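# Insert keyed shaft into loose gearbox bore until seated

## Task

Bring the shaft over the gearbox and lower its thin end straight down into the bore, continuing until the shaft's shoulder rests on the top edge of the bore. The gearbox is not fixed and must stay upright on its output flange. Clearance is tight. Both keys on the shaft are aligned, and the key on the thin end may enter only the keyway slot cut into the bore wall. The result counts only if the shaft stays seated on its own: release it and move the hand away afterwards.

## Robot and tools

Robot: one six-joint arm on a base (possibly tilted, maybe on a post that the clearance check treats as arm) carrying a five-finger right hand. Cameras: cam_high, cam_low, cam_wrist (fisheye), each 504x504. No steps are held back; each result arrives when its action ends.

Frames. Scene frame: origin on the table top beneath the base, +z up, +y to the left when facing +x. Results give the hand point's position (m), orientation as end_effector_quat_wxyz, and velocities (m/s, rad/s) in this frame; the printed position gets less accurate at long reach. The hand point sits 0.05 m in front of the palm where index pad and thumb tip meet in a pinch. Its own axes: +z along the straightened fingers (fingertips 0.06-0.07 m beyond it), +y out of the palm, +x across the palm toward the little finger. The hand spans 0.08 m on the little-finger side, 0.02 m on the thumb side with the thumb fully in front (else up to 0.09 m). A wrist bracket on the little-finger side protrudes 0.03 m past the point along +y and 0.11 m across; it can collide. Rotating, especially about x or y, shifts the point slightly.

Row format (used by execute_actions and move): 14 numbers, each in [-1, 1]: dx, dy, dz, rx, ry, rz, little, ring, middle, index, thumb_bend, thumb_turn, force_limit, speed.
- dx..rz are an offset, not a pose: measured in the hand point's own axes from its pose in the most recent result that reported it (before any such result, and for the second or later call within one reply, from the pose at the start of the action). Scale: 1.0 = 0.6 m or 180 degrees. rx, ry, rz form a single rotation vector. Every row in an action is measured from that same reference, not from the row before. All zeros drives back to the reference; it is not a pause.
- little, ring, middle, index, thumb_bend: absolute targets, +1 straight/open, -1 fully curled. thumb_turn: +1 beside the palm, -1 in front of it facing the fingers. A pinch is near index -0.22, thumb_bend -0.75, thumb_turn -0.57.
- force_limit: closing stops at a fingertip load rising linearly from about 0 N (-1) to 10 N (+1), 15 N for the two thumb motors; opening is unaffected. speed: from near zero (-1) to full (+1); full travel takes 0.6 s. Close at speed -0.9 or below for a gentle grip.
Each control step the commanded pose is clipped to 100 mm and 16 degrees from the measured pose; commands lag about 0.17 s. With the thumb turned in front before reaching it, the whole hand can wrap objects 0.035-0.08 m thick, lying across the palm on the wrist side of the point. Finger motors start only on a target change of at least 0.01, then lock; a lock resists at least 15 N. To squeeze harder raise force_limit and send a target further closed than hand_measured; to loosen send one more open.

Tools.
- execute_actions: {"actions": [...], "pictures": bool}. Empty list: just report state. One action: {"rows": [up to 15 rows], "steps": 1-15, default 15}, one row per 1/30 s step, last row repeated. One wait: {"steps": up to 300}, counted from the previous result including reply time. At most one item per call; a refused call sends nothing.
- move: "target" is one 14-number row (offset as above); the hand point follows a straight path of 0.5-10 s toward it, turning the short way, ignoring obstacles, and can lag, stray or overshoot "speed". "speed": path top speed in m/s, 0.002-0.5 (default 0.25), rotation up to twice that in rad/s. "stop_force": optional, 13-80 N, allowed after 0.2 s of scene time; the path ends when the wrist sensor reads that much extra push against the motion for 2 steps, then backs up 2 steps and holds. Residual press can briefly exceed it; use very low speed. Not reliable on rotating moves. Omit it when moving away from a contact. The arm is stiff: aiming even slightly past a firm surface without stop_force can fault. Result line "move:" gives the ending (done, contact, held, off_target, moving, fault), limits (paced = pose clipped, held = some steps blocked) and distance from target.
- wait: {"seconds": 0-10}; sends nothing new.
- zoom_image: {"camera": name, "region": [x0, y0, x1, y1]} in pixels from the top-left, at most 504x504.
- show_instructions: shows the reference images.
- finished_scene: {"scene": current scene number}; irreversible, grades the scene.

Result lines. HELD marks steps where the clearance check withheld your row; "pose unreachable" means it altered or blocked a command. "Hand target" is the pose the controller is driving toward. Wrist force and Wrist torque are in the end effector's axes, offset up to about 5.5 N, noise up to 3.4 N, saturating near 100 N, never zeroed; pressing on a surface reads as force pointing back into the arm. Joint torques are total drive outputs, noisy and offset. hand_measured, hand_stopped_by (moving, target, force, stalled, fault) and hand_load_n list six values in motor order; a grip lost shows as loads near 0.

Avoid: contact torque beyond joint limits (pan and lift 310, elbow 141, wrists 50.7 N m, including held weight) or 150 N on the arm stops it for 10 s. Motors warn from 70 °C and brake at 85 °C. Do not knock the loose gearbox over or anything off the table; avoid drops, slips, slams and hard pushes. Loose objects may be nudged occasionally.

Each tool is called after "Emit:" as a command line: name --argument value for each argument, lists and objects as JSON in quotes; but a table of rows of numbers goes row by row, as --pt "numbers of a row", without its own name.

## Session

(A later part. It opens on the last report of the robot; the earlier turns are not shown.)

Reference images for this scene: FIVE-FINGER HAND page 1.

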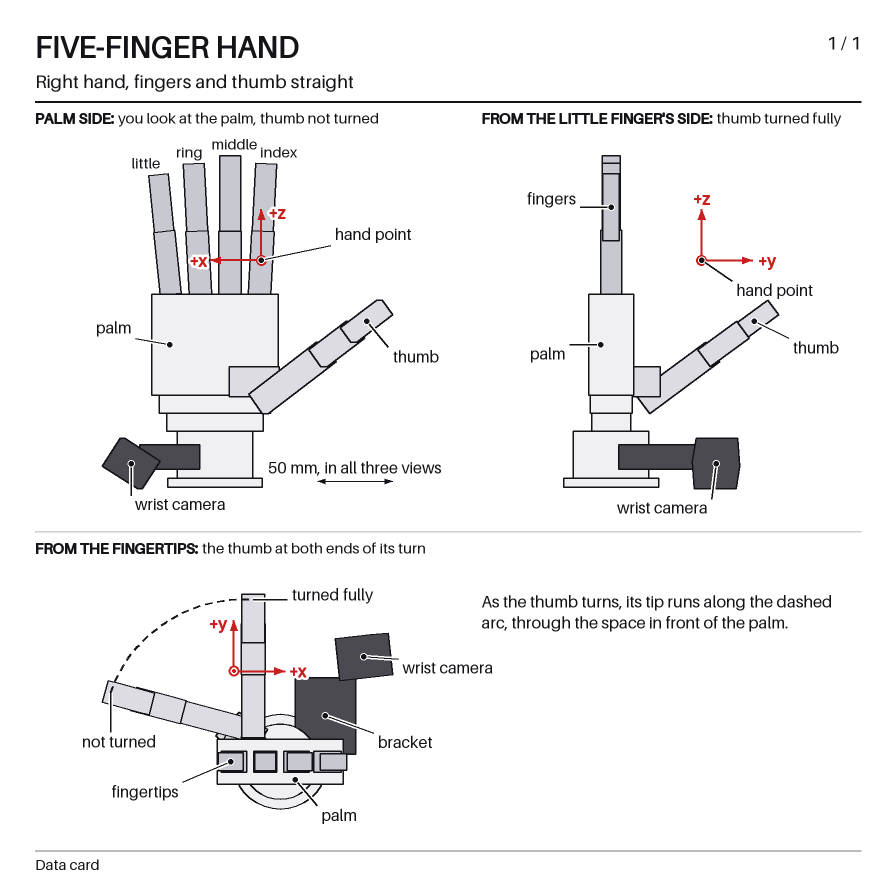

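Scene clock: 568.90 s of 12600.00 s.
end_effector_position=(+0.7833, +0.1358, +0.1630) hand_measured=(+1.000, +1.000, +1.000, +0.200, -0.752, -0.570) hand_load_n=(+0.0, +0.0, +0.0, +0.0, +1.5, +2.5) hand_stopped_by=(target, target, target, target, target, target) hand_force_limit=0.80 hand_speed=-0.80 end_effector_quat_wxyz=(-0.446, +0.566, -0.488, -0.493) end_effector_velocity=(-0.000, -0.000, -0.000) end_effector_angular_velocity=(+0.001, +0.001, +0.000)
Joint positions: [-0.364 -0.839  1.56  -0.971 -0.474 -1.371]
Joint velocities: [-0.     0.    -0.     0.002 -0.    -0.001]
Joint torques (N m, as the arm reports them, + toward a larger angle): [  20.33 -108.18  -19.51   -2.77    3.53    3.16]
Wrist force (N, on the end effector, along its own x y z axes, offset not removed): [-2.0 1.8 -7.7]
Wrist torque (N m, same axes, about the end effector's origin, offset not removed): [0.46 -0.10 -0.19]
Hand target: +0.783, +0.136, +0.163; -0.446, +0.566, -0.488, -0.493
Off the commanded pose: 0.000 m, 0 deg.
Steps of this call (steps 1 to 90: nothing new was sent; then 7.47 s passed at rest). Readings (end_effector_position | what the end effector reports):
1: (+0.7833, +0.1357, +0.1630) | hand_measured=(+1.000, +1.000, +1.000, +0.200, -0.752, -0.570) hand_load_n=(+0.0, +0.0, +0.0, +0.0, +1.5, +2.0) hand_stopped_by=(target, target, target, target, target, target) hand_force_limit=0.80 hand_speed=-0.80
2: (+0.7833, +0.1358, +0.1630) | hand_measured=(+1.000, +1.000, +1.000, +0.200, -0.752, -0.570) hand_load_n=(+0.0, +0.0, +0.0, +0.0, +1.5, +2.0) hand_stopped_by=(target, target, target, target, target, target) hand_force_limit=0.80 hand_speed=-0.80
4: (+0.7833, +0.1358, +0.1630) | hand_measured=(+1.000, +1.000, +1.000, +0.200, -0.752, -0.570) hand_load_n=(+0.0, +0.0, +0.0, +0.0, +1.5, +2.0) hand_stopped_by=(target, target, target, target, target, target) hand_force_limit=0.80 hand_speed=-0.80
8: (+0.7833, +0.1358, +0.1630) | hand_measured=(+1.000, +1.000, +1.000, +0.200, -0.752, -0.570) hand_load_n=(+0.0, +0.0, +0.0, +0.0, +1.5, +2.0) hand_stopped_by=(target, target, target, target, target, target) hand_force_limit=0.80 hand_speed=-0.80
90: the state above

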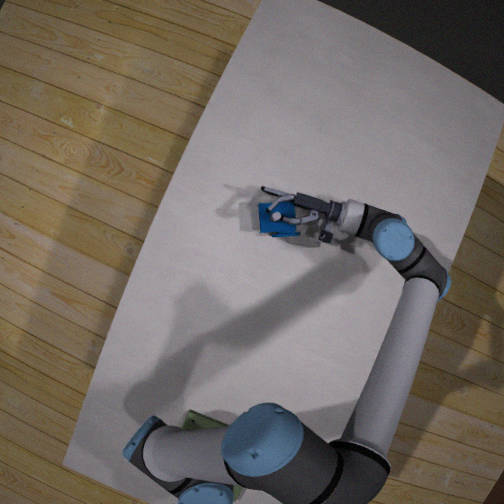

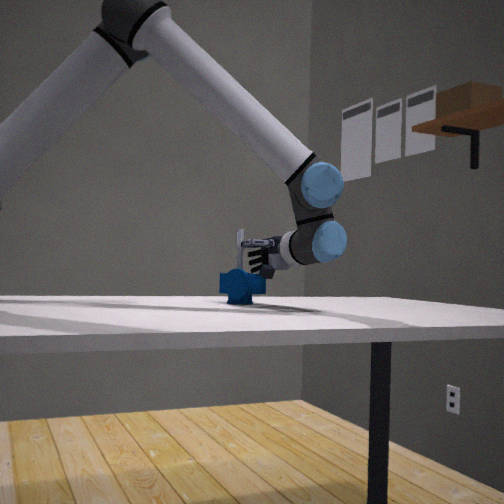

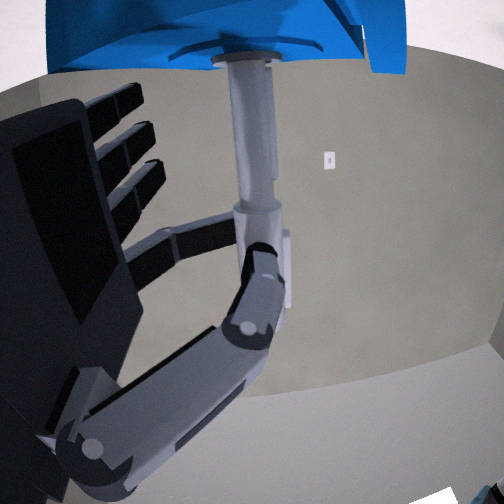

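Emit:
zoom_image --camera "cam_wrist" --region '[200,30,320,130]'

Emit:
zoom_image --camera "cam_low" --region '[210,220,280,310]'

Emit:
zoom_image --camera "cam_high" --region '[250,190,310,250]'

Region (200, 30, 320, 130) of cam_wrist's 504x504 image, scaled by 4.200, with more detail than that image has.

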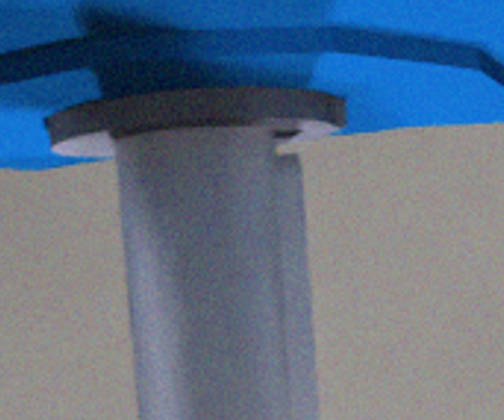

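Region (210, 220, 280, 310) of cam_low's 504x504 image, scaled by 5.600, with more detail than that image has.

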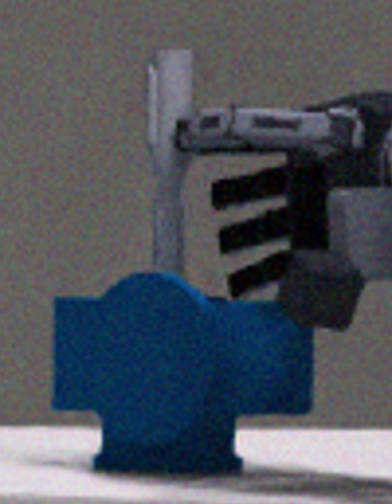

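Region (250, 190, 310, 250) of cam_high's 504x504 image, scaled by 8.400, with more detail than that image has.

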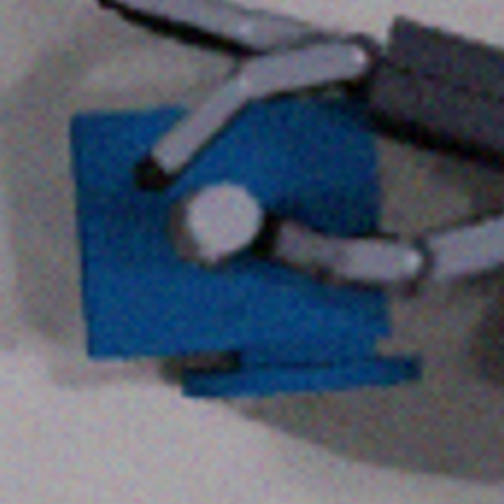

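Emit:
zoom_image --camera "cam_high" --region '[264,204,290,230]'

Region (264, 204, 290, 230) of cam_high's 504x504 image, scaled by 19.385, with more detail than that image has.

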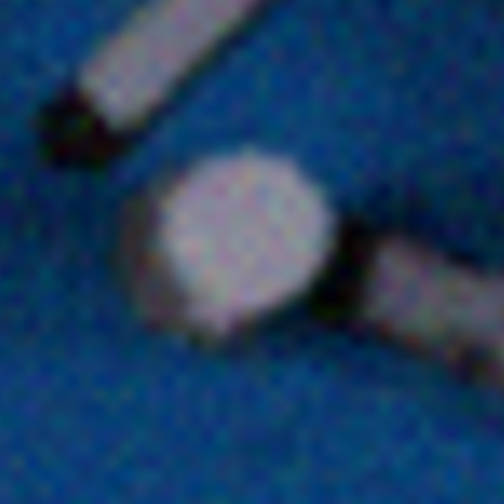

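Emit:
execute_actions --actions '[{"rows":[[0,0,0,0,0,0,1,1,1,-0.5,-0.75,-0.57,0.4,-0.7]],"steps":15}]' --pictures false

Emit:
execute_actions --actions '[{"steps":60}]' --pictures false

Scene clock: 653.80 s of 12600.00 s.
end_effector_position=(+0.7833, +0.1358, +0.1630) hand_measured=(+1.000, +1.000, +1.000, +0.056, -0.748, -0.570) hand_load_n=(+0.0, +0.0, +0.0, +10.5, +5.5, +0.5) hand_stopped_by=(target, target, target, force, target, target) hand_force_limit=0.40 hand_speed=-0.70 end_effector_quat_wxyz=(-0.446, +0.566, -0.488, -0.493) end_effector_velocity=(+0.001, +0.000, +0.000) end_effector_angular_velocity=(-0.000, +0.000, -0.001)
Joint positions: [-0.364 -0.839  1.56  -0.971 -0.474 -1.371]
Joint velocities: [ 0.     0.    -0.001  0.     0.001  0.001]
Joint torques (N m, as the arm reports them, + toward a larger angle): [  15.3  -110.64  -20.25   -1.87    3.6     3.68]
Wrist force (N, on the end effector, along its own x y z axes, offset not removed): [-1.1 -1.4 -7.3]
Wrist torque (N m, same axes, about the end effector's origin, offset not removed): [-0.03 0.39 -0.22]
Hand target: +0.783, +0.136, +0.163; -0.446, +0.566, -0.488, -0.493
Off the commanded pose: 0.000 m, 0 deg.
Steps of this call (steps 1 to 90: nothing new was sent; then 81.40 s passed at rest; steps 91 to 105: all 15 steps of this action). Readings (end_effector_position | what the end effector reports):
91: (+0.7833, +0.1358, +0.1630) | hand_measured=(+1.000, +1.000, +1.000, +0.200, -0.752, -0.570) hand_load_n=(+0.0, +0.0, +0.0, +0.0, +1.5, +2.5) hand_stopped_by=(target, target, target, moving, target, target) hand_force_limit=0.40 hand_speed=-0.70
92: (+0.7833, +0.1358, +0.1630) | hand_measured=(+1.000, +1.000, +1.000, +0.200, -0.752, -0.570) hand_load_n=(+0.0, +0.0, +0.0, +0.0, +1.5, +2.5) hand_stopped_by=(target, target, target, moving, target, target) hand_force_limit=0.40 hand_speed=-0.70
94: (+0.7833, +0.1358, +0.1630) | hand_measured=(+1.000, +1.000, +1.000, +0.184, -0.752, -0.570) hand_load_n=(+0.0, +0.0, +0.0, +0.0, +1.5, +2.5) hand_stopped_by=(target, target, target, moving, target, target) hand_force_limit=0.40 hand_speed=-0.70
98: (+0.7833, +0.1358, +0.1630) | hand_measured=(+1.000, +1.000, +1.000, +0.118, -0.752, -0.570) hand_load_n=(+0.0, +0.0, +0.0, +0.0, +1.5, +2.5) hand_stopped_by=(target, target, target, moving, target, target) hand_force_limit=0.40 hand_speed=-0.70
105: the state above

Scene clock: 655.80 s of 12600.00 s.
end_effector_position=(+0.7833, +0.1358, +0.1630) hand_measured=(+1.000, +1.000, +1.000, +0.056, -0.748, -0.570) hand_load_n=(+0.0, +0.0, +0.0, +10.5, +5.0, +1.0) hand_stopped_by=(target, target, target, force, target, target) hand_force_limit=0.40 hand_speed=-0.70 end_effector_quat_wxyz=(-0.446, +0.566, -0.488, -0.493) end_effector_velocity=(+0.000, +0.000, -0.000) end_effector_angular_velocity=(+0.001, +0.002, -0.001)
Joint positions: [-0.364 -0.839  1.56  -0.971 -0.474 -1.371]
Joint velocities: [0.    0.001 0.    0.001 0.001 0.001]
Joint torques (N m, as the arm reports them, + toward a larger angle): [  17.24 -111.02  -31.51    0.17    3.14    3.48]
Wrist force (N, on the end effector, along its own x y z axes, offset not removed): [4.7 -1.1 -5.4]
Wrist torque (N m, same axes, about the end effector's origin, offset not removed): [0.04 -0.39 -0.01]
Hand target: +0.783, +0.136, +0.163; -0.446, +0.566, -0.488, -0.493
Off the commanded pose: 0.000 m, 0 deg.
Steps of this call (steps 1 to 60: nothing new was sent). Readings (end_effector_position | what the end effector reports):
1: (+0.7833, +0.1358, +0.1630) | hand_measured=(+1.000, +1.000, +1.000, +0.056, -0.748, -0.570) hand_load_n=(+0.0, +0.0, +0.0, +10.5, +5.5, +0.5) hand_stopped_by=(target, target, target, force, target, target) hand_force_limit=0.40 hand_speed=-0.70
2: (+0.7833, +0.1358, +0.1630) | hand_measured=(+1.000, +1.000, +1.000, +0.056, -0.748, -0.570) hand_load_n=(+0.0, +0.0, +0.0, +10.5, +5.5, +1.0) hand_stopped_by=(target, target, target, force, target, target) hand_force_limit=0.40 hand_speed=-0.70
4: (+0.7833, +0.1358, +0.1630) | hand_measured=(+1.000, +1.000, +1.000, +0.056, -0.748, -0.570) hand_load_n=(+0.0, +0.0, +0.0, +10.5, +4.5, +1.0) hand_stopped_by=(target, target, target, force, target, target) hand_force_limit=0.40 hand_speed=-0.70
8: (+0.7833, +0.1358, +0.1630) | hand_measured=(+1.000, +1.000, +1.000, +0.056, -0.748, -0.570) hand_load_n=(+0.0, +0.0, +0.0, +10.5, +5.0, +1.0) hand_stopped_by=(target, target, target, force, target, target) hand_force_limit=0.40 hand_speed=-0.70
60: the state above

Emit:
move --target '[0.0015,0.0023,0.0018,0,0.0039,-0.0056,1,1,1,-0.5,-0.75,-0.57,0.4,-0.7]' --speed 0.003

Emit:
zoom_image --camera "cam_wrist" --region '[200,30,320,130]'

Scene clock: 662.17 s of 12600.00 s.
end_effector_position=(+0.7819, +0.1366, +0.1619) hand_measured=(+1.000, +1.000, +1.000, +0.056, -0.748, -0.570) hand_load_n=(+0.0, +0.0, +0.0, +10.5, +6.0, +5.5) hand_stopped_by=(target, target, target, force, target, target) hand_force_limit=0.40 hand_speed=-0.70 end_effector_quat_wxyz=(-0.448, +0.573, -0.485, -0.485) end_effector_velocity=(-0.000, +0.000, -0.000) end_effector_angular_velocity=(-0.000, +0.000, -0.000)
Joint positions: [-0.363 -0.847  1.569 -0.999 -0.476 -1.365]
Joint velocities: [ 0.    -0.     0.001 -0.001  0.001  0.001]
Joint torques (N m, as the arm reports them, + toward a larger angle): [ 20.11 -99.24 -13.19  -4.93  -4.4    2.19]
Wrist force (N, on the end effector, along its own x y z axes, offset not removed): [-21.1 -3.6 -12.8]
Wrist torque (N m, same axes, about the end effector's origin, offset not removed): [0.63 0.48 -0.63]
Hand target: +0.782, +0.137, +0.162; -0.448, +0.573, -0.485, -0.485
Off the commanded pose: 0.000 m, 0 deg.
move: done

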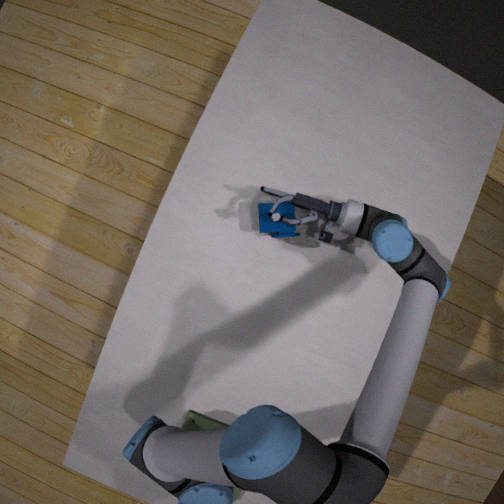

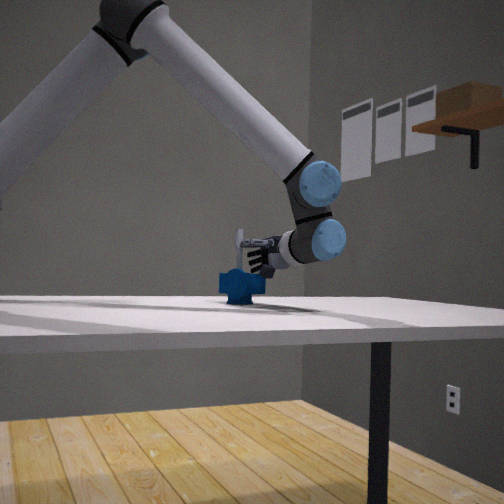

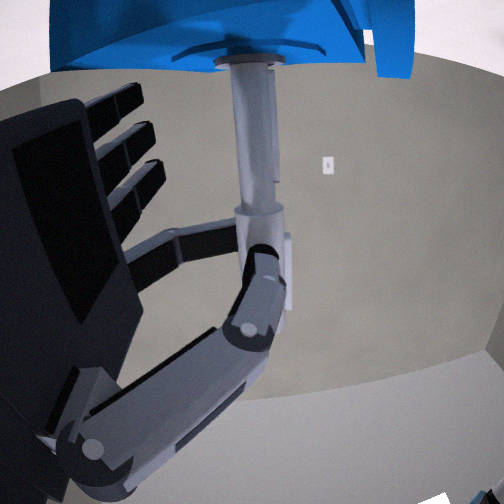

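Region (200, 30, 320, 130) of cam_wrist's 504x504 image, scaled by 4.200, with more detail than that image has.

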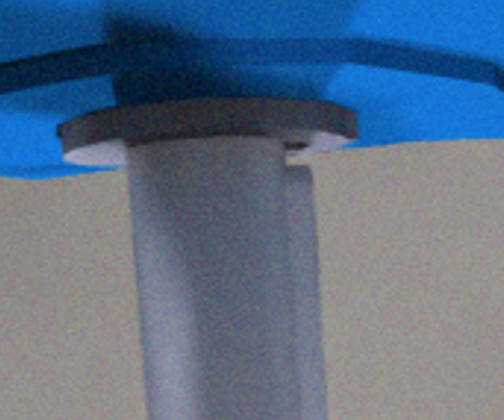

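Emit:
zoom_image --camera "cam_low" --region '[215,220,265,285]'

Emit:
zoom_image --camera "cam_high" --region '[264,204,290,230]'

Region (215, 220, 265, 285) of cam_low's 504x504 image, scaled by 7.754, with more detail than that image has; it fills the left 388 columns of this view, and the rest is white.

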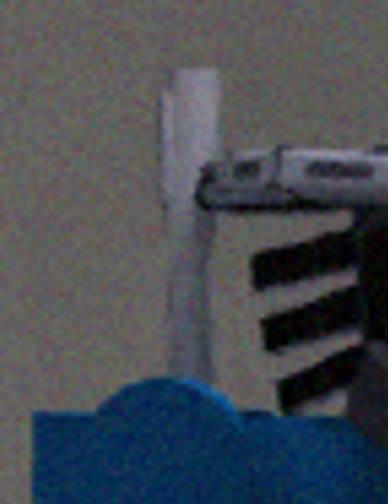

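Region (264, 204, 290, 230) of cam_high's 504x504 image, scaled by 19.385, with more detail than that image has.

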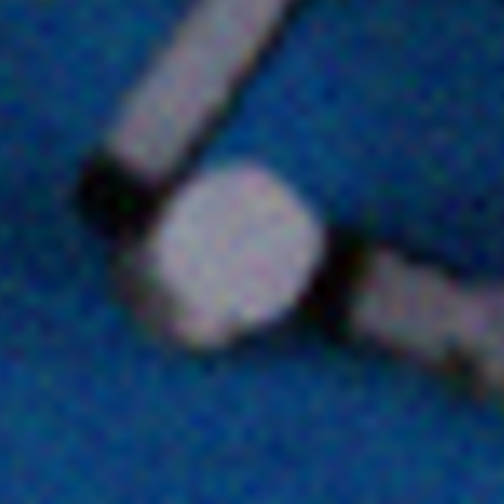

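Emit:
move --target '[-0.0005,-0.00275,0.0021,0,0.005,0.0067,1,1,1,-0.5,-0.75,-0.57,0.4,-0.7]' --speed 0.002

Emit:
zoom_image --camera "cam_wrist" --region '[200,30,320,130]'

Emit:
zoom_image --camera "cam_high" --region '[264,204,290,230]'

Scene clock: 697.07 s of 12600.00 s.
end_effector_position=(+0.7833, +0.1381, +0.1621) hand_measured=(+1.000, +1.000, +1.000, +0.056, -0.748, -0.570) hand_load_n=(+0.0, +0.0, +0.0, +9.5, +7.5, +5.0) hand_stopped_by=(target, target, target, force, target, target) hand_force_limit=0.40 hand_speed=-0.70 end_effector_quat_wxyz=(-0.439, +0.572, -0.495, -0.485) end_effector_velocity=(-0.001, -0.000, -0.000) end_effector_angular_velocity=(-0.000, +0.003, +0.000)
Joint positions: [-0.361 -0.853  1.577 -1.034 -0.478 -1.313]
Joint velocities: [-0.     0.     0.001 -0.    -0.001  0.002]
Joint torques (N m, as the arm reports them, + toward a larger angle): [ 21.1  -99.56 -15.63  -4.1   -3.66   3.  ]
Wrist force (N, on the end effector, along its own x y z axes, offset not removed): [-16.1 -3.5 -10.1]
Wrist torque (N m, same axes, about the end effector's origin, offset not removed): [-0.38 -0.20 -0.27]
Hand target: +0.783, +0.138, +0.162; -0.439, +0.572, -0.495, -0.485
Off the commanded pose: 0.000 m, 0 deg.
After step 90, 25.10 s passed at rest.
move: done

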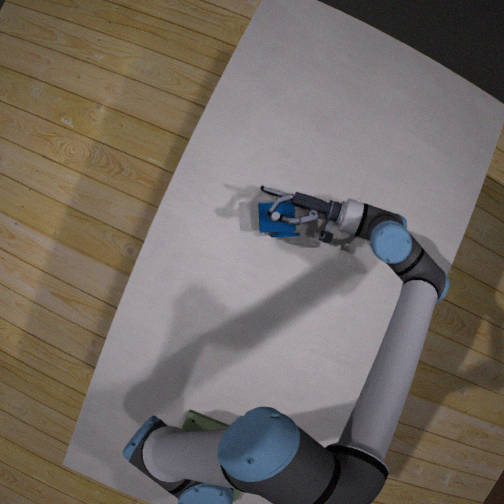

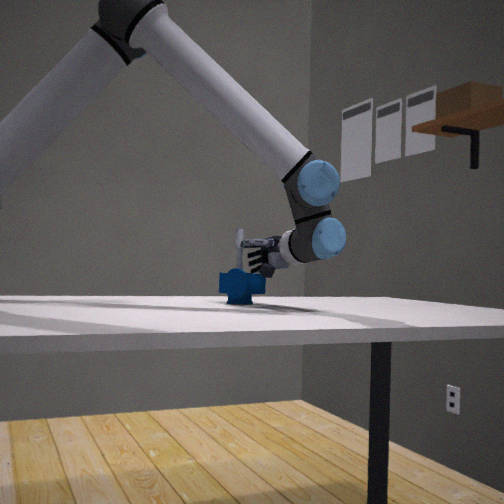

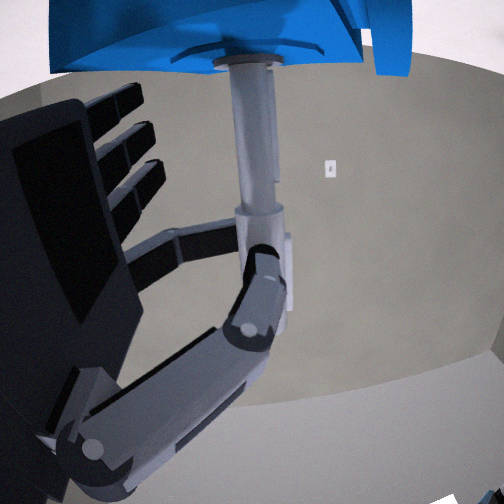

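Region (200, 30, 320, 130) of cam_wrist's 504x504 image, scaled by 4.200, with more detail than that image has.

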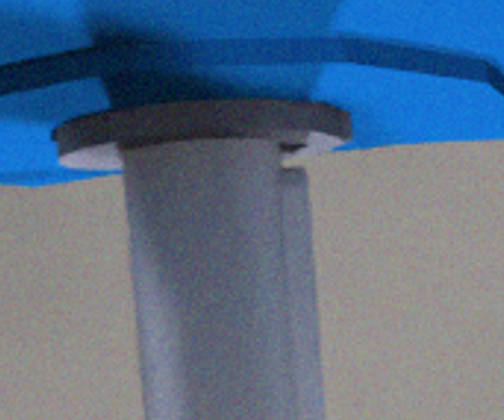

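Region (264, 204, 290, 230) of cam_high's 504x504 image, scaled by 19.385, with more detail than that image has.

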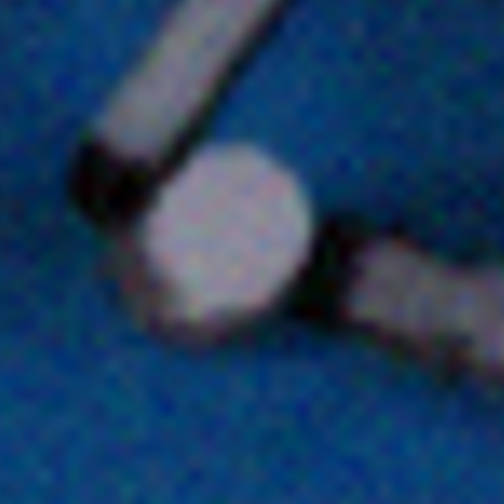

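Emit:
zoom_image --camera "cam_low" --region '[215,220,265,285]'

Region (215, 220, 265, 285) of cam_low's 504x504 image, scaled by 7.754, with more detail than that image has; it fills the left 388 columns of this view, and the rest is white.

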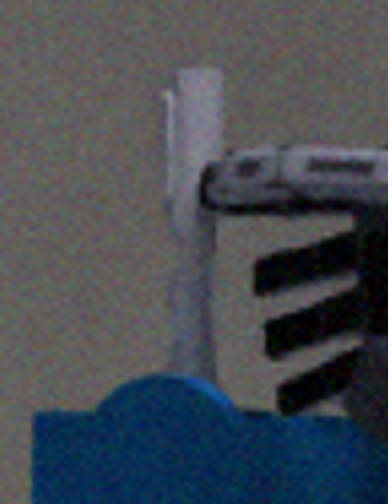

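Emit:
move --target '[0,-0.0023,0,0,0,0.0056,1,1,1,-0.5,-0.75,-0.57,0.4,-0.7]' --speed 0.002

Emit:
zoom_image --camera "cam_wrist" --region '[200,30,320,130]'

Emit:
zoom_image --camera "cam_high" --region '[264,204,290,230]'

Scene clock: 718.43 s of 12600.00 s.
end_effector_position=(+0.7847, +0.1382, +0.1622) hand_measured=(+1.000, +1.000, +1.000, +0.056, -0.748, -0.570) hand_load_n=(+0.0, +0.0, +0.0, +9.0, +8.5, +3.5) hand_stopped_by=(target, target, target, force, target, target) hand_force_limit=0.40 hand_speed=-0.70 end_effector_quat_wxyz=(-0.435, +0.567, -0.500, -0.489) end_effector_velocity=(-0.000, +0.000, -0.001) end_effector_angular_velocity=(+0.001, +0.001, +0.000)
Joint positions: [-0.361 -0.851  1.575 -1.035 -0.478 -1.296]
Joint velocities: [-0.     0.001  0.     0.    -0.    -0.001]
Joint torques (N m, as the arm reports them, + toward a larger angle): [ 16.58 -67.04 -38.11  -3.7    4.37   2.49]
Wrist force (N, on the end effector, along its own x y z axes, offset not removed): [-10.9 1.2 -15.5]
Wrist torque (N m, same axes, about the end effector's origin, offset not removed): [0.22 -0.11 -0.08]
Hand target: +0.785, +0.138, +0.162; -0.435, +0.567, -0.500, -0.489
Off the commanded pose: 0.000 m, 0 deg.
After step 90, 13.77 s passed at rest.
move: done

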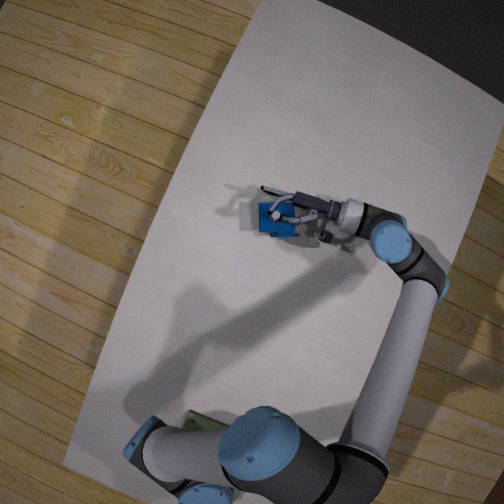

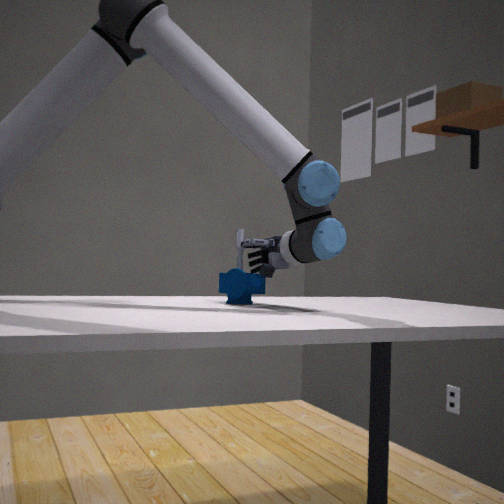

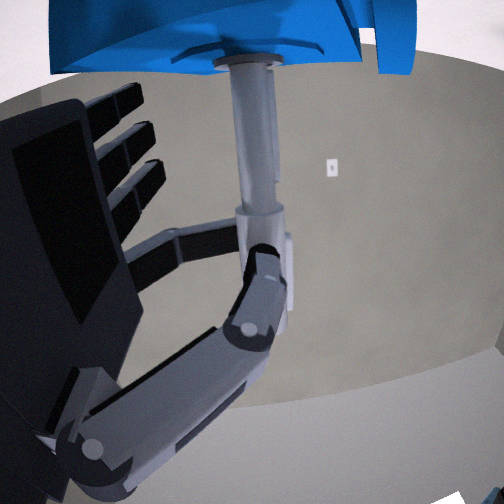

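Region (200, 30, 320, 130) of cam_wrist's 504x504 image, scaled by 4.200, with more detail than that image has.

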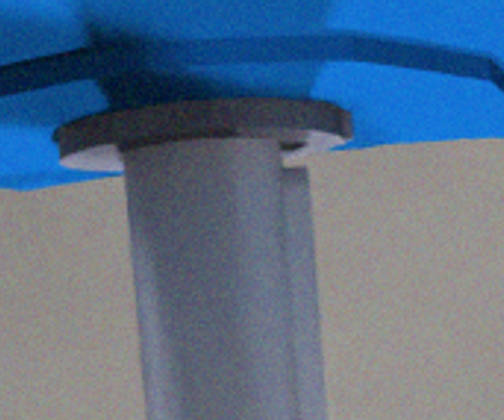

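Region (264, 204, 290, 230) of cam_high's 504x504 image, scaled by 19.385, with more detail than that image has.

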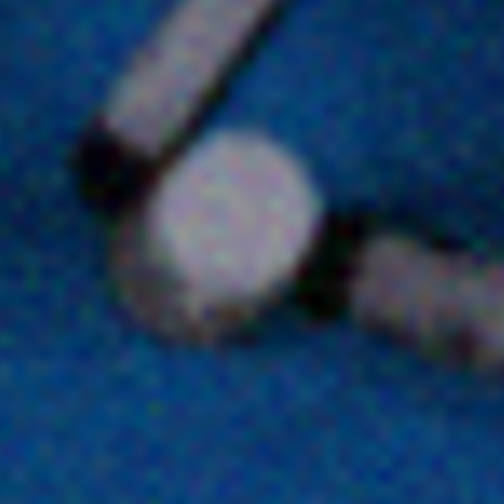

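Emit:
execute_actions --actions '[{"rows":[[0,0,0,0,0,0,1,1,1,0.25,-0.75,-0.57,0.4,-0.5]],"steps":15}]'

Emit:
zoom_image --camera "cam_wrist" --region '[200,30,320,130]'

Emit:
zoom_image --camera "cam_high" --region '[264,204,290,230]'

Scene clock: 721.80 s of 12600.00 s.
end_effector_position=(+0.7847, +0.1382, +0.1621) hand_measured=(+1.000, +1.000, +1.000, +0.250, -0.752, -0.570) hand_load_n=(+0.0, +0.0, +0.0, +0.0, -1.5, -1.0) hand_stopped_by=(target, target, target, target, target, target) hand_force_limit=0.40 hand_speed=-0.50 end_effector_quat_wxyz=(-0.435, +0.567, -0.500, -0.489) end_effector_velocity=(+0.000, -0.001, +0.002) end_effector_angular_velocity=(-0.001, -0.003, -0.001)
Joint positions: [-0.361 -0.851  1.575 -1.035 -0.478 -1.295]
Joint velocities: [-0.001 -0.003 -0.    -0.     0.    -0.001]
Joint torques (N m, as the arm reports them, + toward a larger angle): [ 15.04 -83.38 -38.21   0.68   3.63  -1.58]
Wrist force (N, on the end effector, along its own x y z axes, offset not removed): [-1.4 -4.8 -3.5]
Wrist torque (N m, same axes, about the end effector's origin, offset not removed): [-0.27 0.43 -0.33]
Hand target: +0.785, +0.138, +0.162; -0.435, +0.567, -0.500, -0.489
Off the commanded pose: 0.000 m, 0 deg.
Steps of this call (steps 1 to 86: nothing new was sent; steps 87 to 101: all 15 steps of this action). Readings (end_effector_position | what the end effector reports):
87: (+0.7847, +0.1382, +0.1622) | hand_measured=(+1.000, +1.000, +1.000, +0.056, -0.748, -0.570) hand_load_n=(+0.0, +0.0, +0.0, +9.0, +8.5, +3.5) hand_stopped_by=(target, target, target, moving, target, target) hand_force_limit=0.40 hand_speed=-0.50
88: (+0.7847, +0.1382, +0.1622) | hand_measured=(+1.000, +1.000, +1.000, +0.056, -0.748, -0.570) hand_load_n=(+0.0, +0.0, +0.0, +9.0, +8.5, +3.5) hand_stopped_by=(target, target, target, moving, target, target) hand_force_limit=0.40 hand_speed=-0.50
90: (+0.7847, +0.1382, +0.1621) | hand_measured=(+1.000, +1.000, +1.000, +0.080, -0.748, -0.570) hand_load_n=(+0.0, +0.0, +0.0, +0.0, +2.5, +1.0) hand_stopped_by=(target, target, target, moving, target, target) hand_force_limit=0.40 hand_speed=-0.50
94: (+0.7847, +0.1382, +0.1621) | hand_measured=(+1.000, +1.000, +1.000, +0.192, -0.752, -0.570) hand_load_n=(+0.0, +0.0, +0.0, +0.0, +0.5, -0.5) hand_stopped_by=(target, target, target, moving, target, target) hand_force_limit=0.40 hand_speed=-0.50
101: the state above

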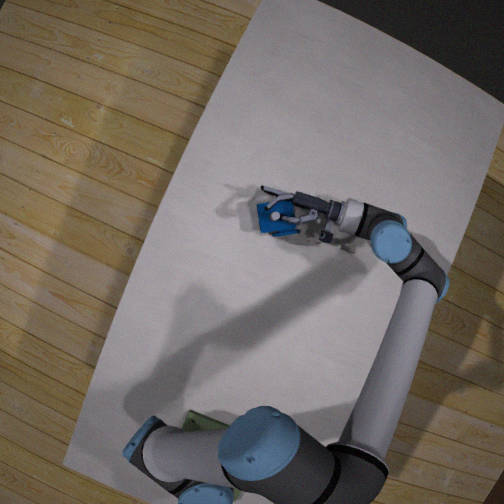

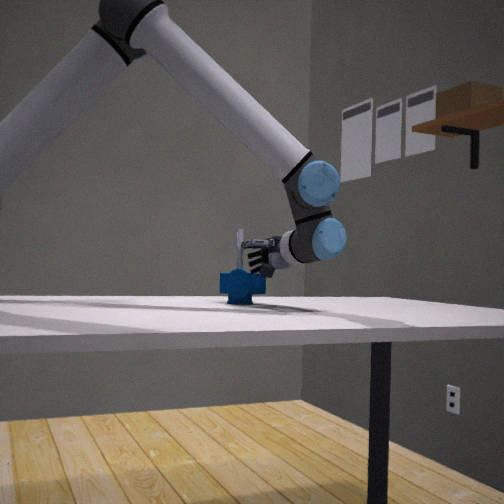

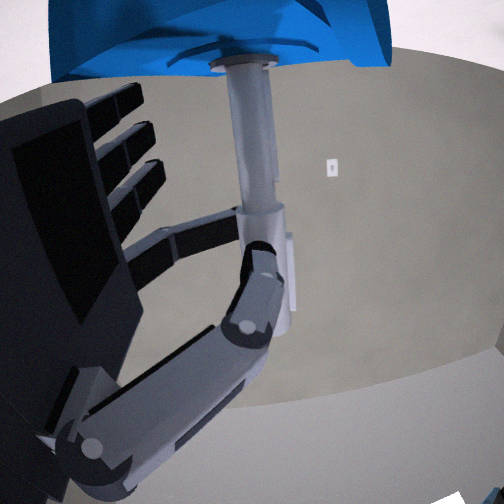

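Region (200, 30, 320, 130) of cam_wrist's 504x504 image, scaled by 4.200, with more detail than that image has.

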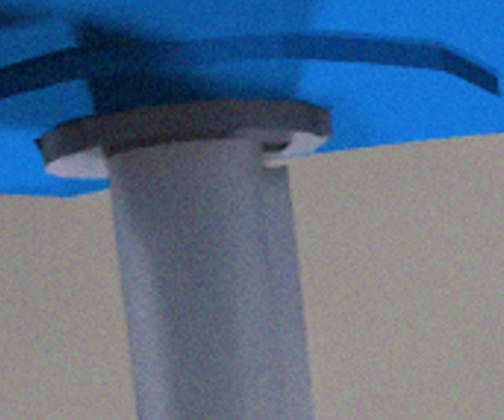

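Region (264, 204, 290, 230) of cam_high's 504x504 image, scaled by 19.385, with more detail than that image has.

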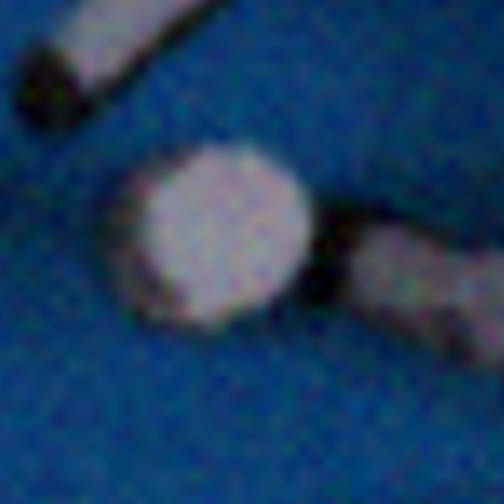

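Emit:
move --target '[-0.002,0.003,-0.003,0,0,-0.011,1,1,1,0.45,-0.75,-0.57,0.4,-0.5]' --speed 0.01

Scene clock: 734.30 s of 12600.00 s.
end_effector_position=(+0.7832, +0.1365, +0.1635) hand_measured=(+1.000, +1.000, +1.000, +0.450, -0.752, -0.570) hand_load_n=(+0.0, +0.0, +0.0, +0.0, +0.0, +0.0) hand_stopped_by=(target, target, target, target, target, target) hand_force_limit=0.40 hand_speed=-0.50 end_effector_quat_wxyz=(-0.443, +0.576, -0.490, -0.482) end_effector_velocity=(+0.000, -0.000, +0.000) end_effector_angular_velocity=(+0.000, -0.003, +0.001)
Joint positions: [-0.363 -0.855  1.575 -1.03  -0.479 -1.331]
Joint velocities: [-0.    -0.    -0.001  0.001 -0.    -0.004]
Joint torques (N m, as the arm reports them, + toward a larger angle): [ -21.16 -112.07  -43.97    1.8    -2.17   -4.06]
Wrist force (N, on the end effector, along its own x y z axes, offset not removed): [-0.9 4.2 -6.2]
Wrist torque (N m, same axes, about the end effector's origin, offset not removed): [1.10 0.45 -0.01]
Hand target: +0.783, +0.136, +0.164; -0.443, +0.576, -0.490, -0.482
Off the commanded pose: 0.000 m, 0 deg.
After step 90, 7.57 s passed at rest.
move: done

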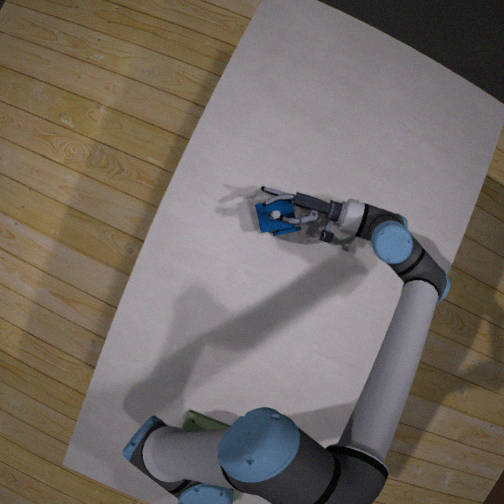

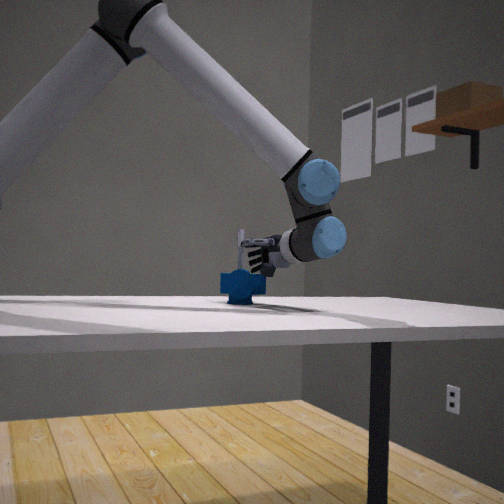

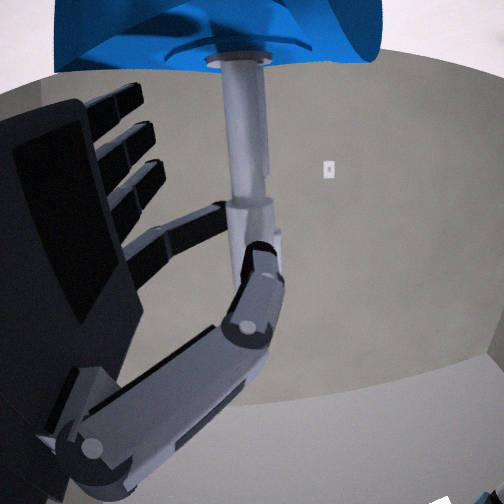

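Emit:
zoom_image --camera "cam_high" --region '[250,190,310,250]'

Emit:
zoom_image --camera "cam_wrist" --region '[190,30,310,130]'

Region (250, 190, 310, 250) of cam_high's 504x504 image, scaled by 8.400, with more detail than that image has.

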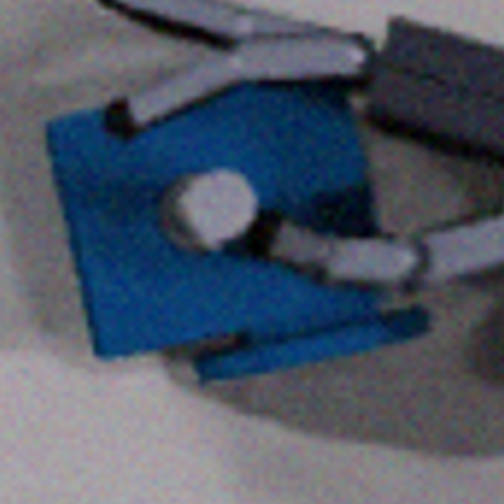

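Region (190, 30, 310, 130) of cam_wrist's 504x504 image, scaled by 4.200, with more detail than that image has.

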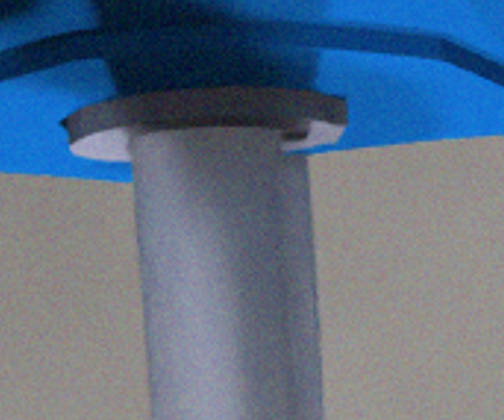

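Emit:
move --target '[0,-0.005,0.002,0,0,0,1,1,1,0.45,-0.75,-0.57,0.4,-0.5]' --speed 0.005

Scene clock: 745.37 s of 12600.00 s.
end_effector_position=(+0.7859, +0.1379, +0.1635) hand_measured=(+1.000, +1.000, +1.000, +0.450, -0.752, -0.570) hand_load_n=(+0.0, +0.0, +0.0, +0.0, +0.0, +0.0) hand_stopped_by=(target, target, target, target, target, target) hand_force_limit=0.40 hand_speed=-0.50 end_effector_quat_wxyz=(-0.443, +0.576, -0.490, -0.482) end_effector_velocity=(+0.001, +0.000, +0.000) end_effector_angular_velocity=(-0.001, +0.001, +0.001)
Joint positions: [-0.36  -0.852  1.569 -1.029 -0.477 -1.329]
Joint velocities: [ 0.001  0.    -0.001 -0.    -0.     0.002]
Joint torques (N m, as the arm reports them, + toward a larger angle): [ 13.69 -77.41 -43.93   2.55   3.62   3.79]
Wrist force (N, on the end effector, along its own x y z axes, offset not removed): [-2.8 -0.9 -3.2]
Wrist torque (N m, same axes, about the end effector's origin, offset not removed): [0.10 0.46 0.11]
Hand target: +0.786, +0.138, +0.163; -0.443, +0.576, -0.490, -0.482
Off the commanded pose: 0.000 m, 0 deg.
After step 90, 7.20 s passed at rest.
move: done

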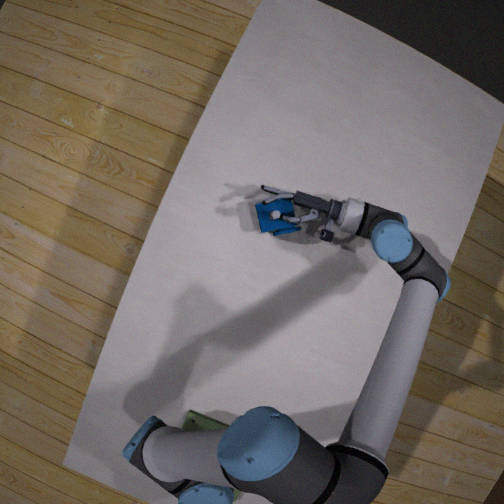

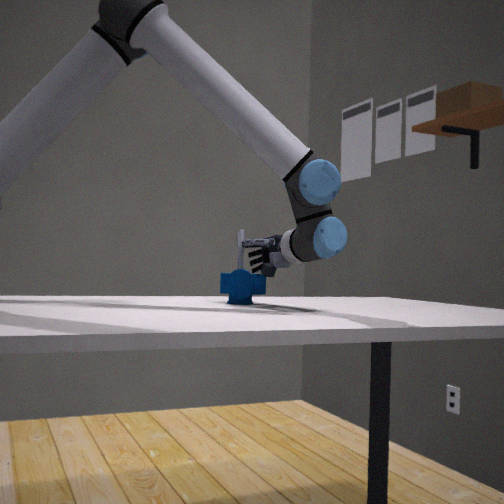

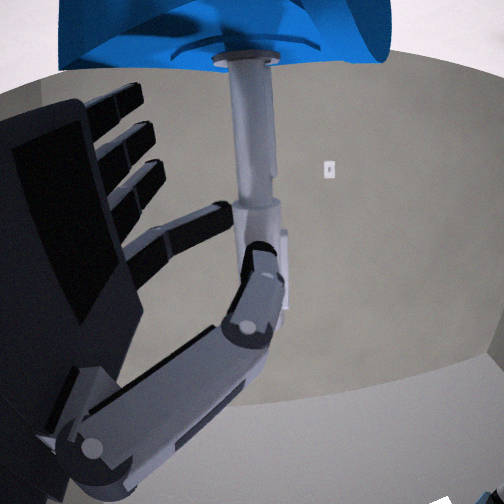

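Centered. Advance the thumb to touch.

Emit:
move --target '[0,0,0.0025,0,0,0,1,1,1,0.2,-0.75,-0.57,0.4,-0.5]' --speed 0.003

Emit:
zoom_image --camera "cam_high" --region '[260,200,290,230]'

Scene clock: 747.50 s of 12600.00 s.
end_effector_position=(+0.7857, +0.1393, +0.1632) hand_measured=(+1.000, +1.000, +1.000, +0.200, -0.752, -0.570) hand_load_n=(+0.0, +0.0, +0.0, +0.0, +0.5, +1.0) hand_stopped_by=(target, target, target, target, target, target) hand_force_limit=0.40 hand_speed=-0.50 end_effector_quat_wxyz=(-0.443, +0.576, -0.490, -0.482) end_effector_velocity=(+0.000, +0.000, -0.000) end_effector_angular_velocity=(-0.001, -0.001, +0.000)
Joint positions: [-0.359 -0.853  1.571 -1.03  -0.475 -1.328]
Joint velocities: [ 0.     0.     0.    -0.002 -0.     0.   ]
Joint torques (N m, as the arm reports them, + toward a larger angle): [  22.53 -110.1   -21.05   -1.82    4.01    3.31]
Wrist force (N, on the end effector, along its own x y z axes, offset not removed): [-5.5 2.0 -4.3]
Wrist torque (N m, same axes, about the end effector's origin, offset not removed): [0.59 0.62 -0.06]
Hand target: +0.786, +0.139, +0.163; -0.443, +0.576, -0.490, -0.482
Off the commanded pose: 0.000 m, 0 deg.
move: done

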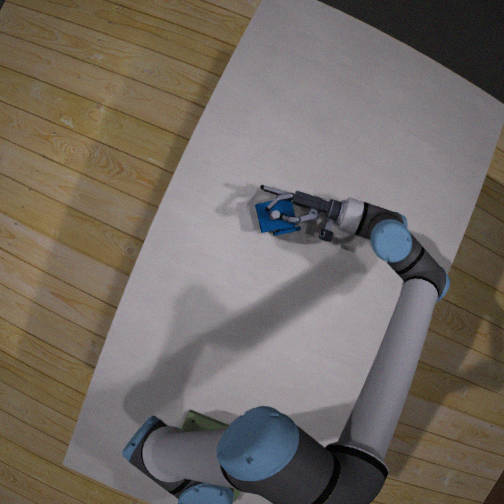

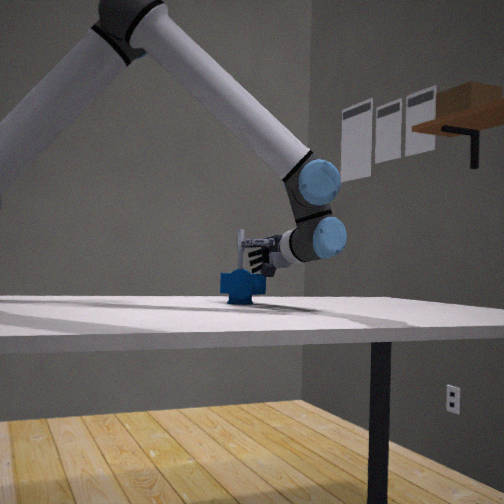

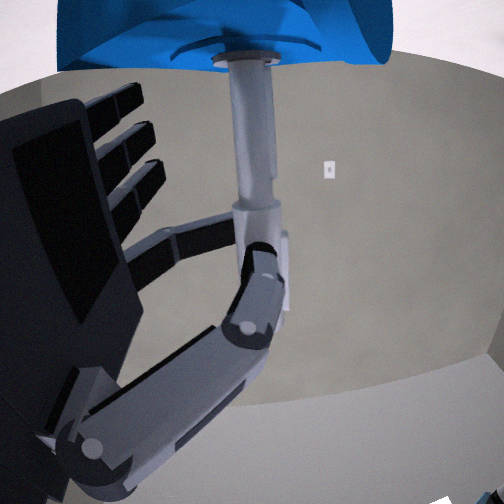

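Region (260, 200, 290, 230) of cam_high's 504x504 image, scaled by 16.800, with more detail than that image has.

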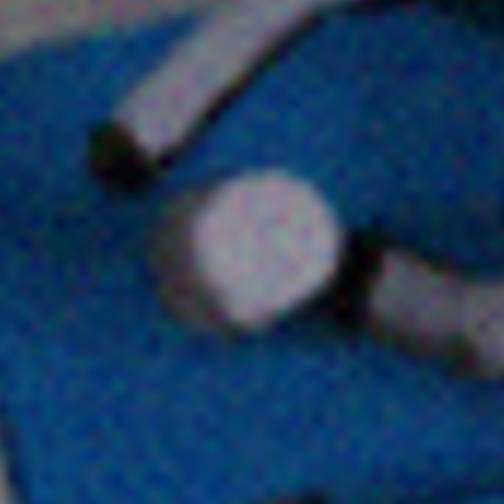

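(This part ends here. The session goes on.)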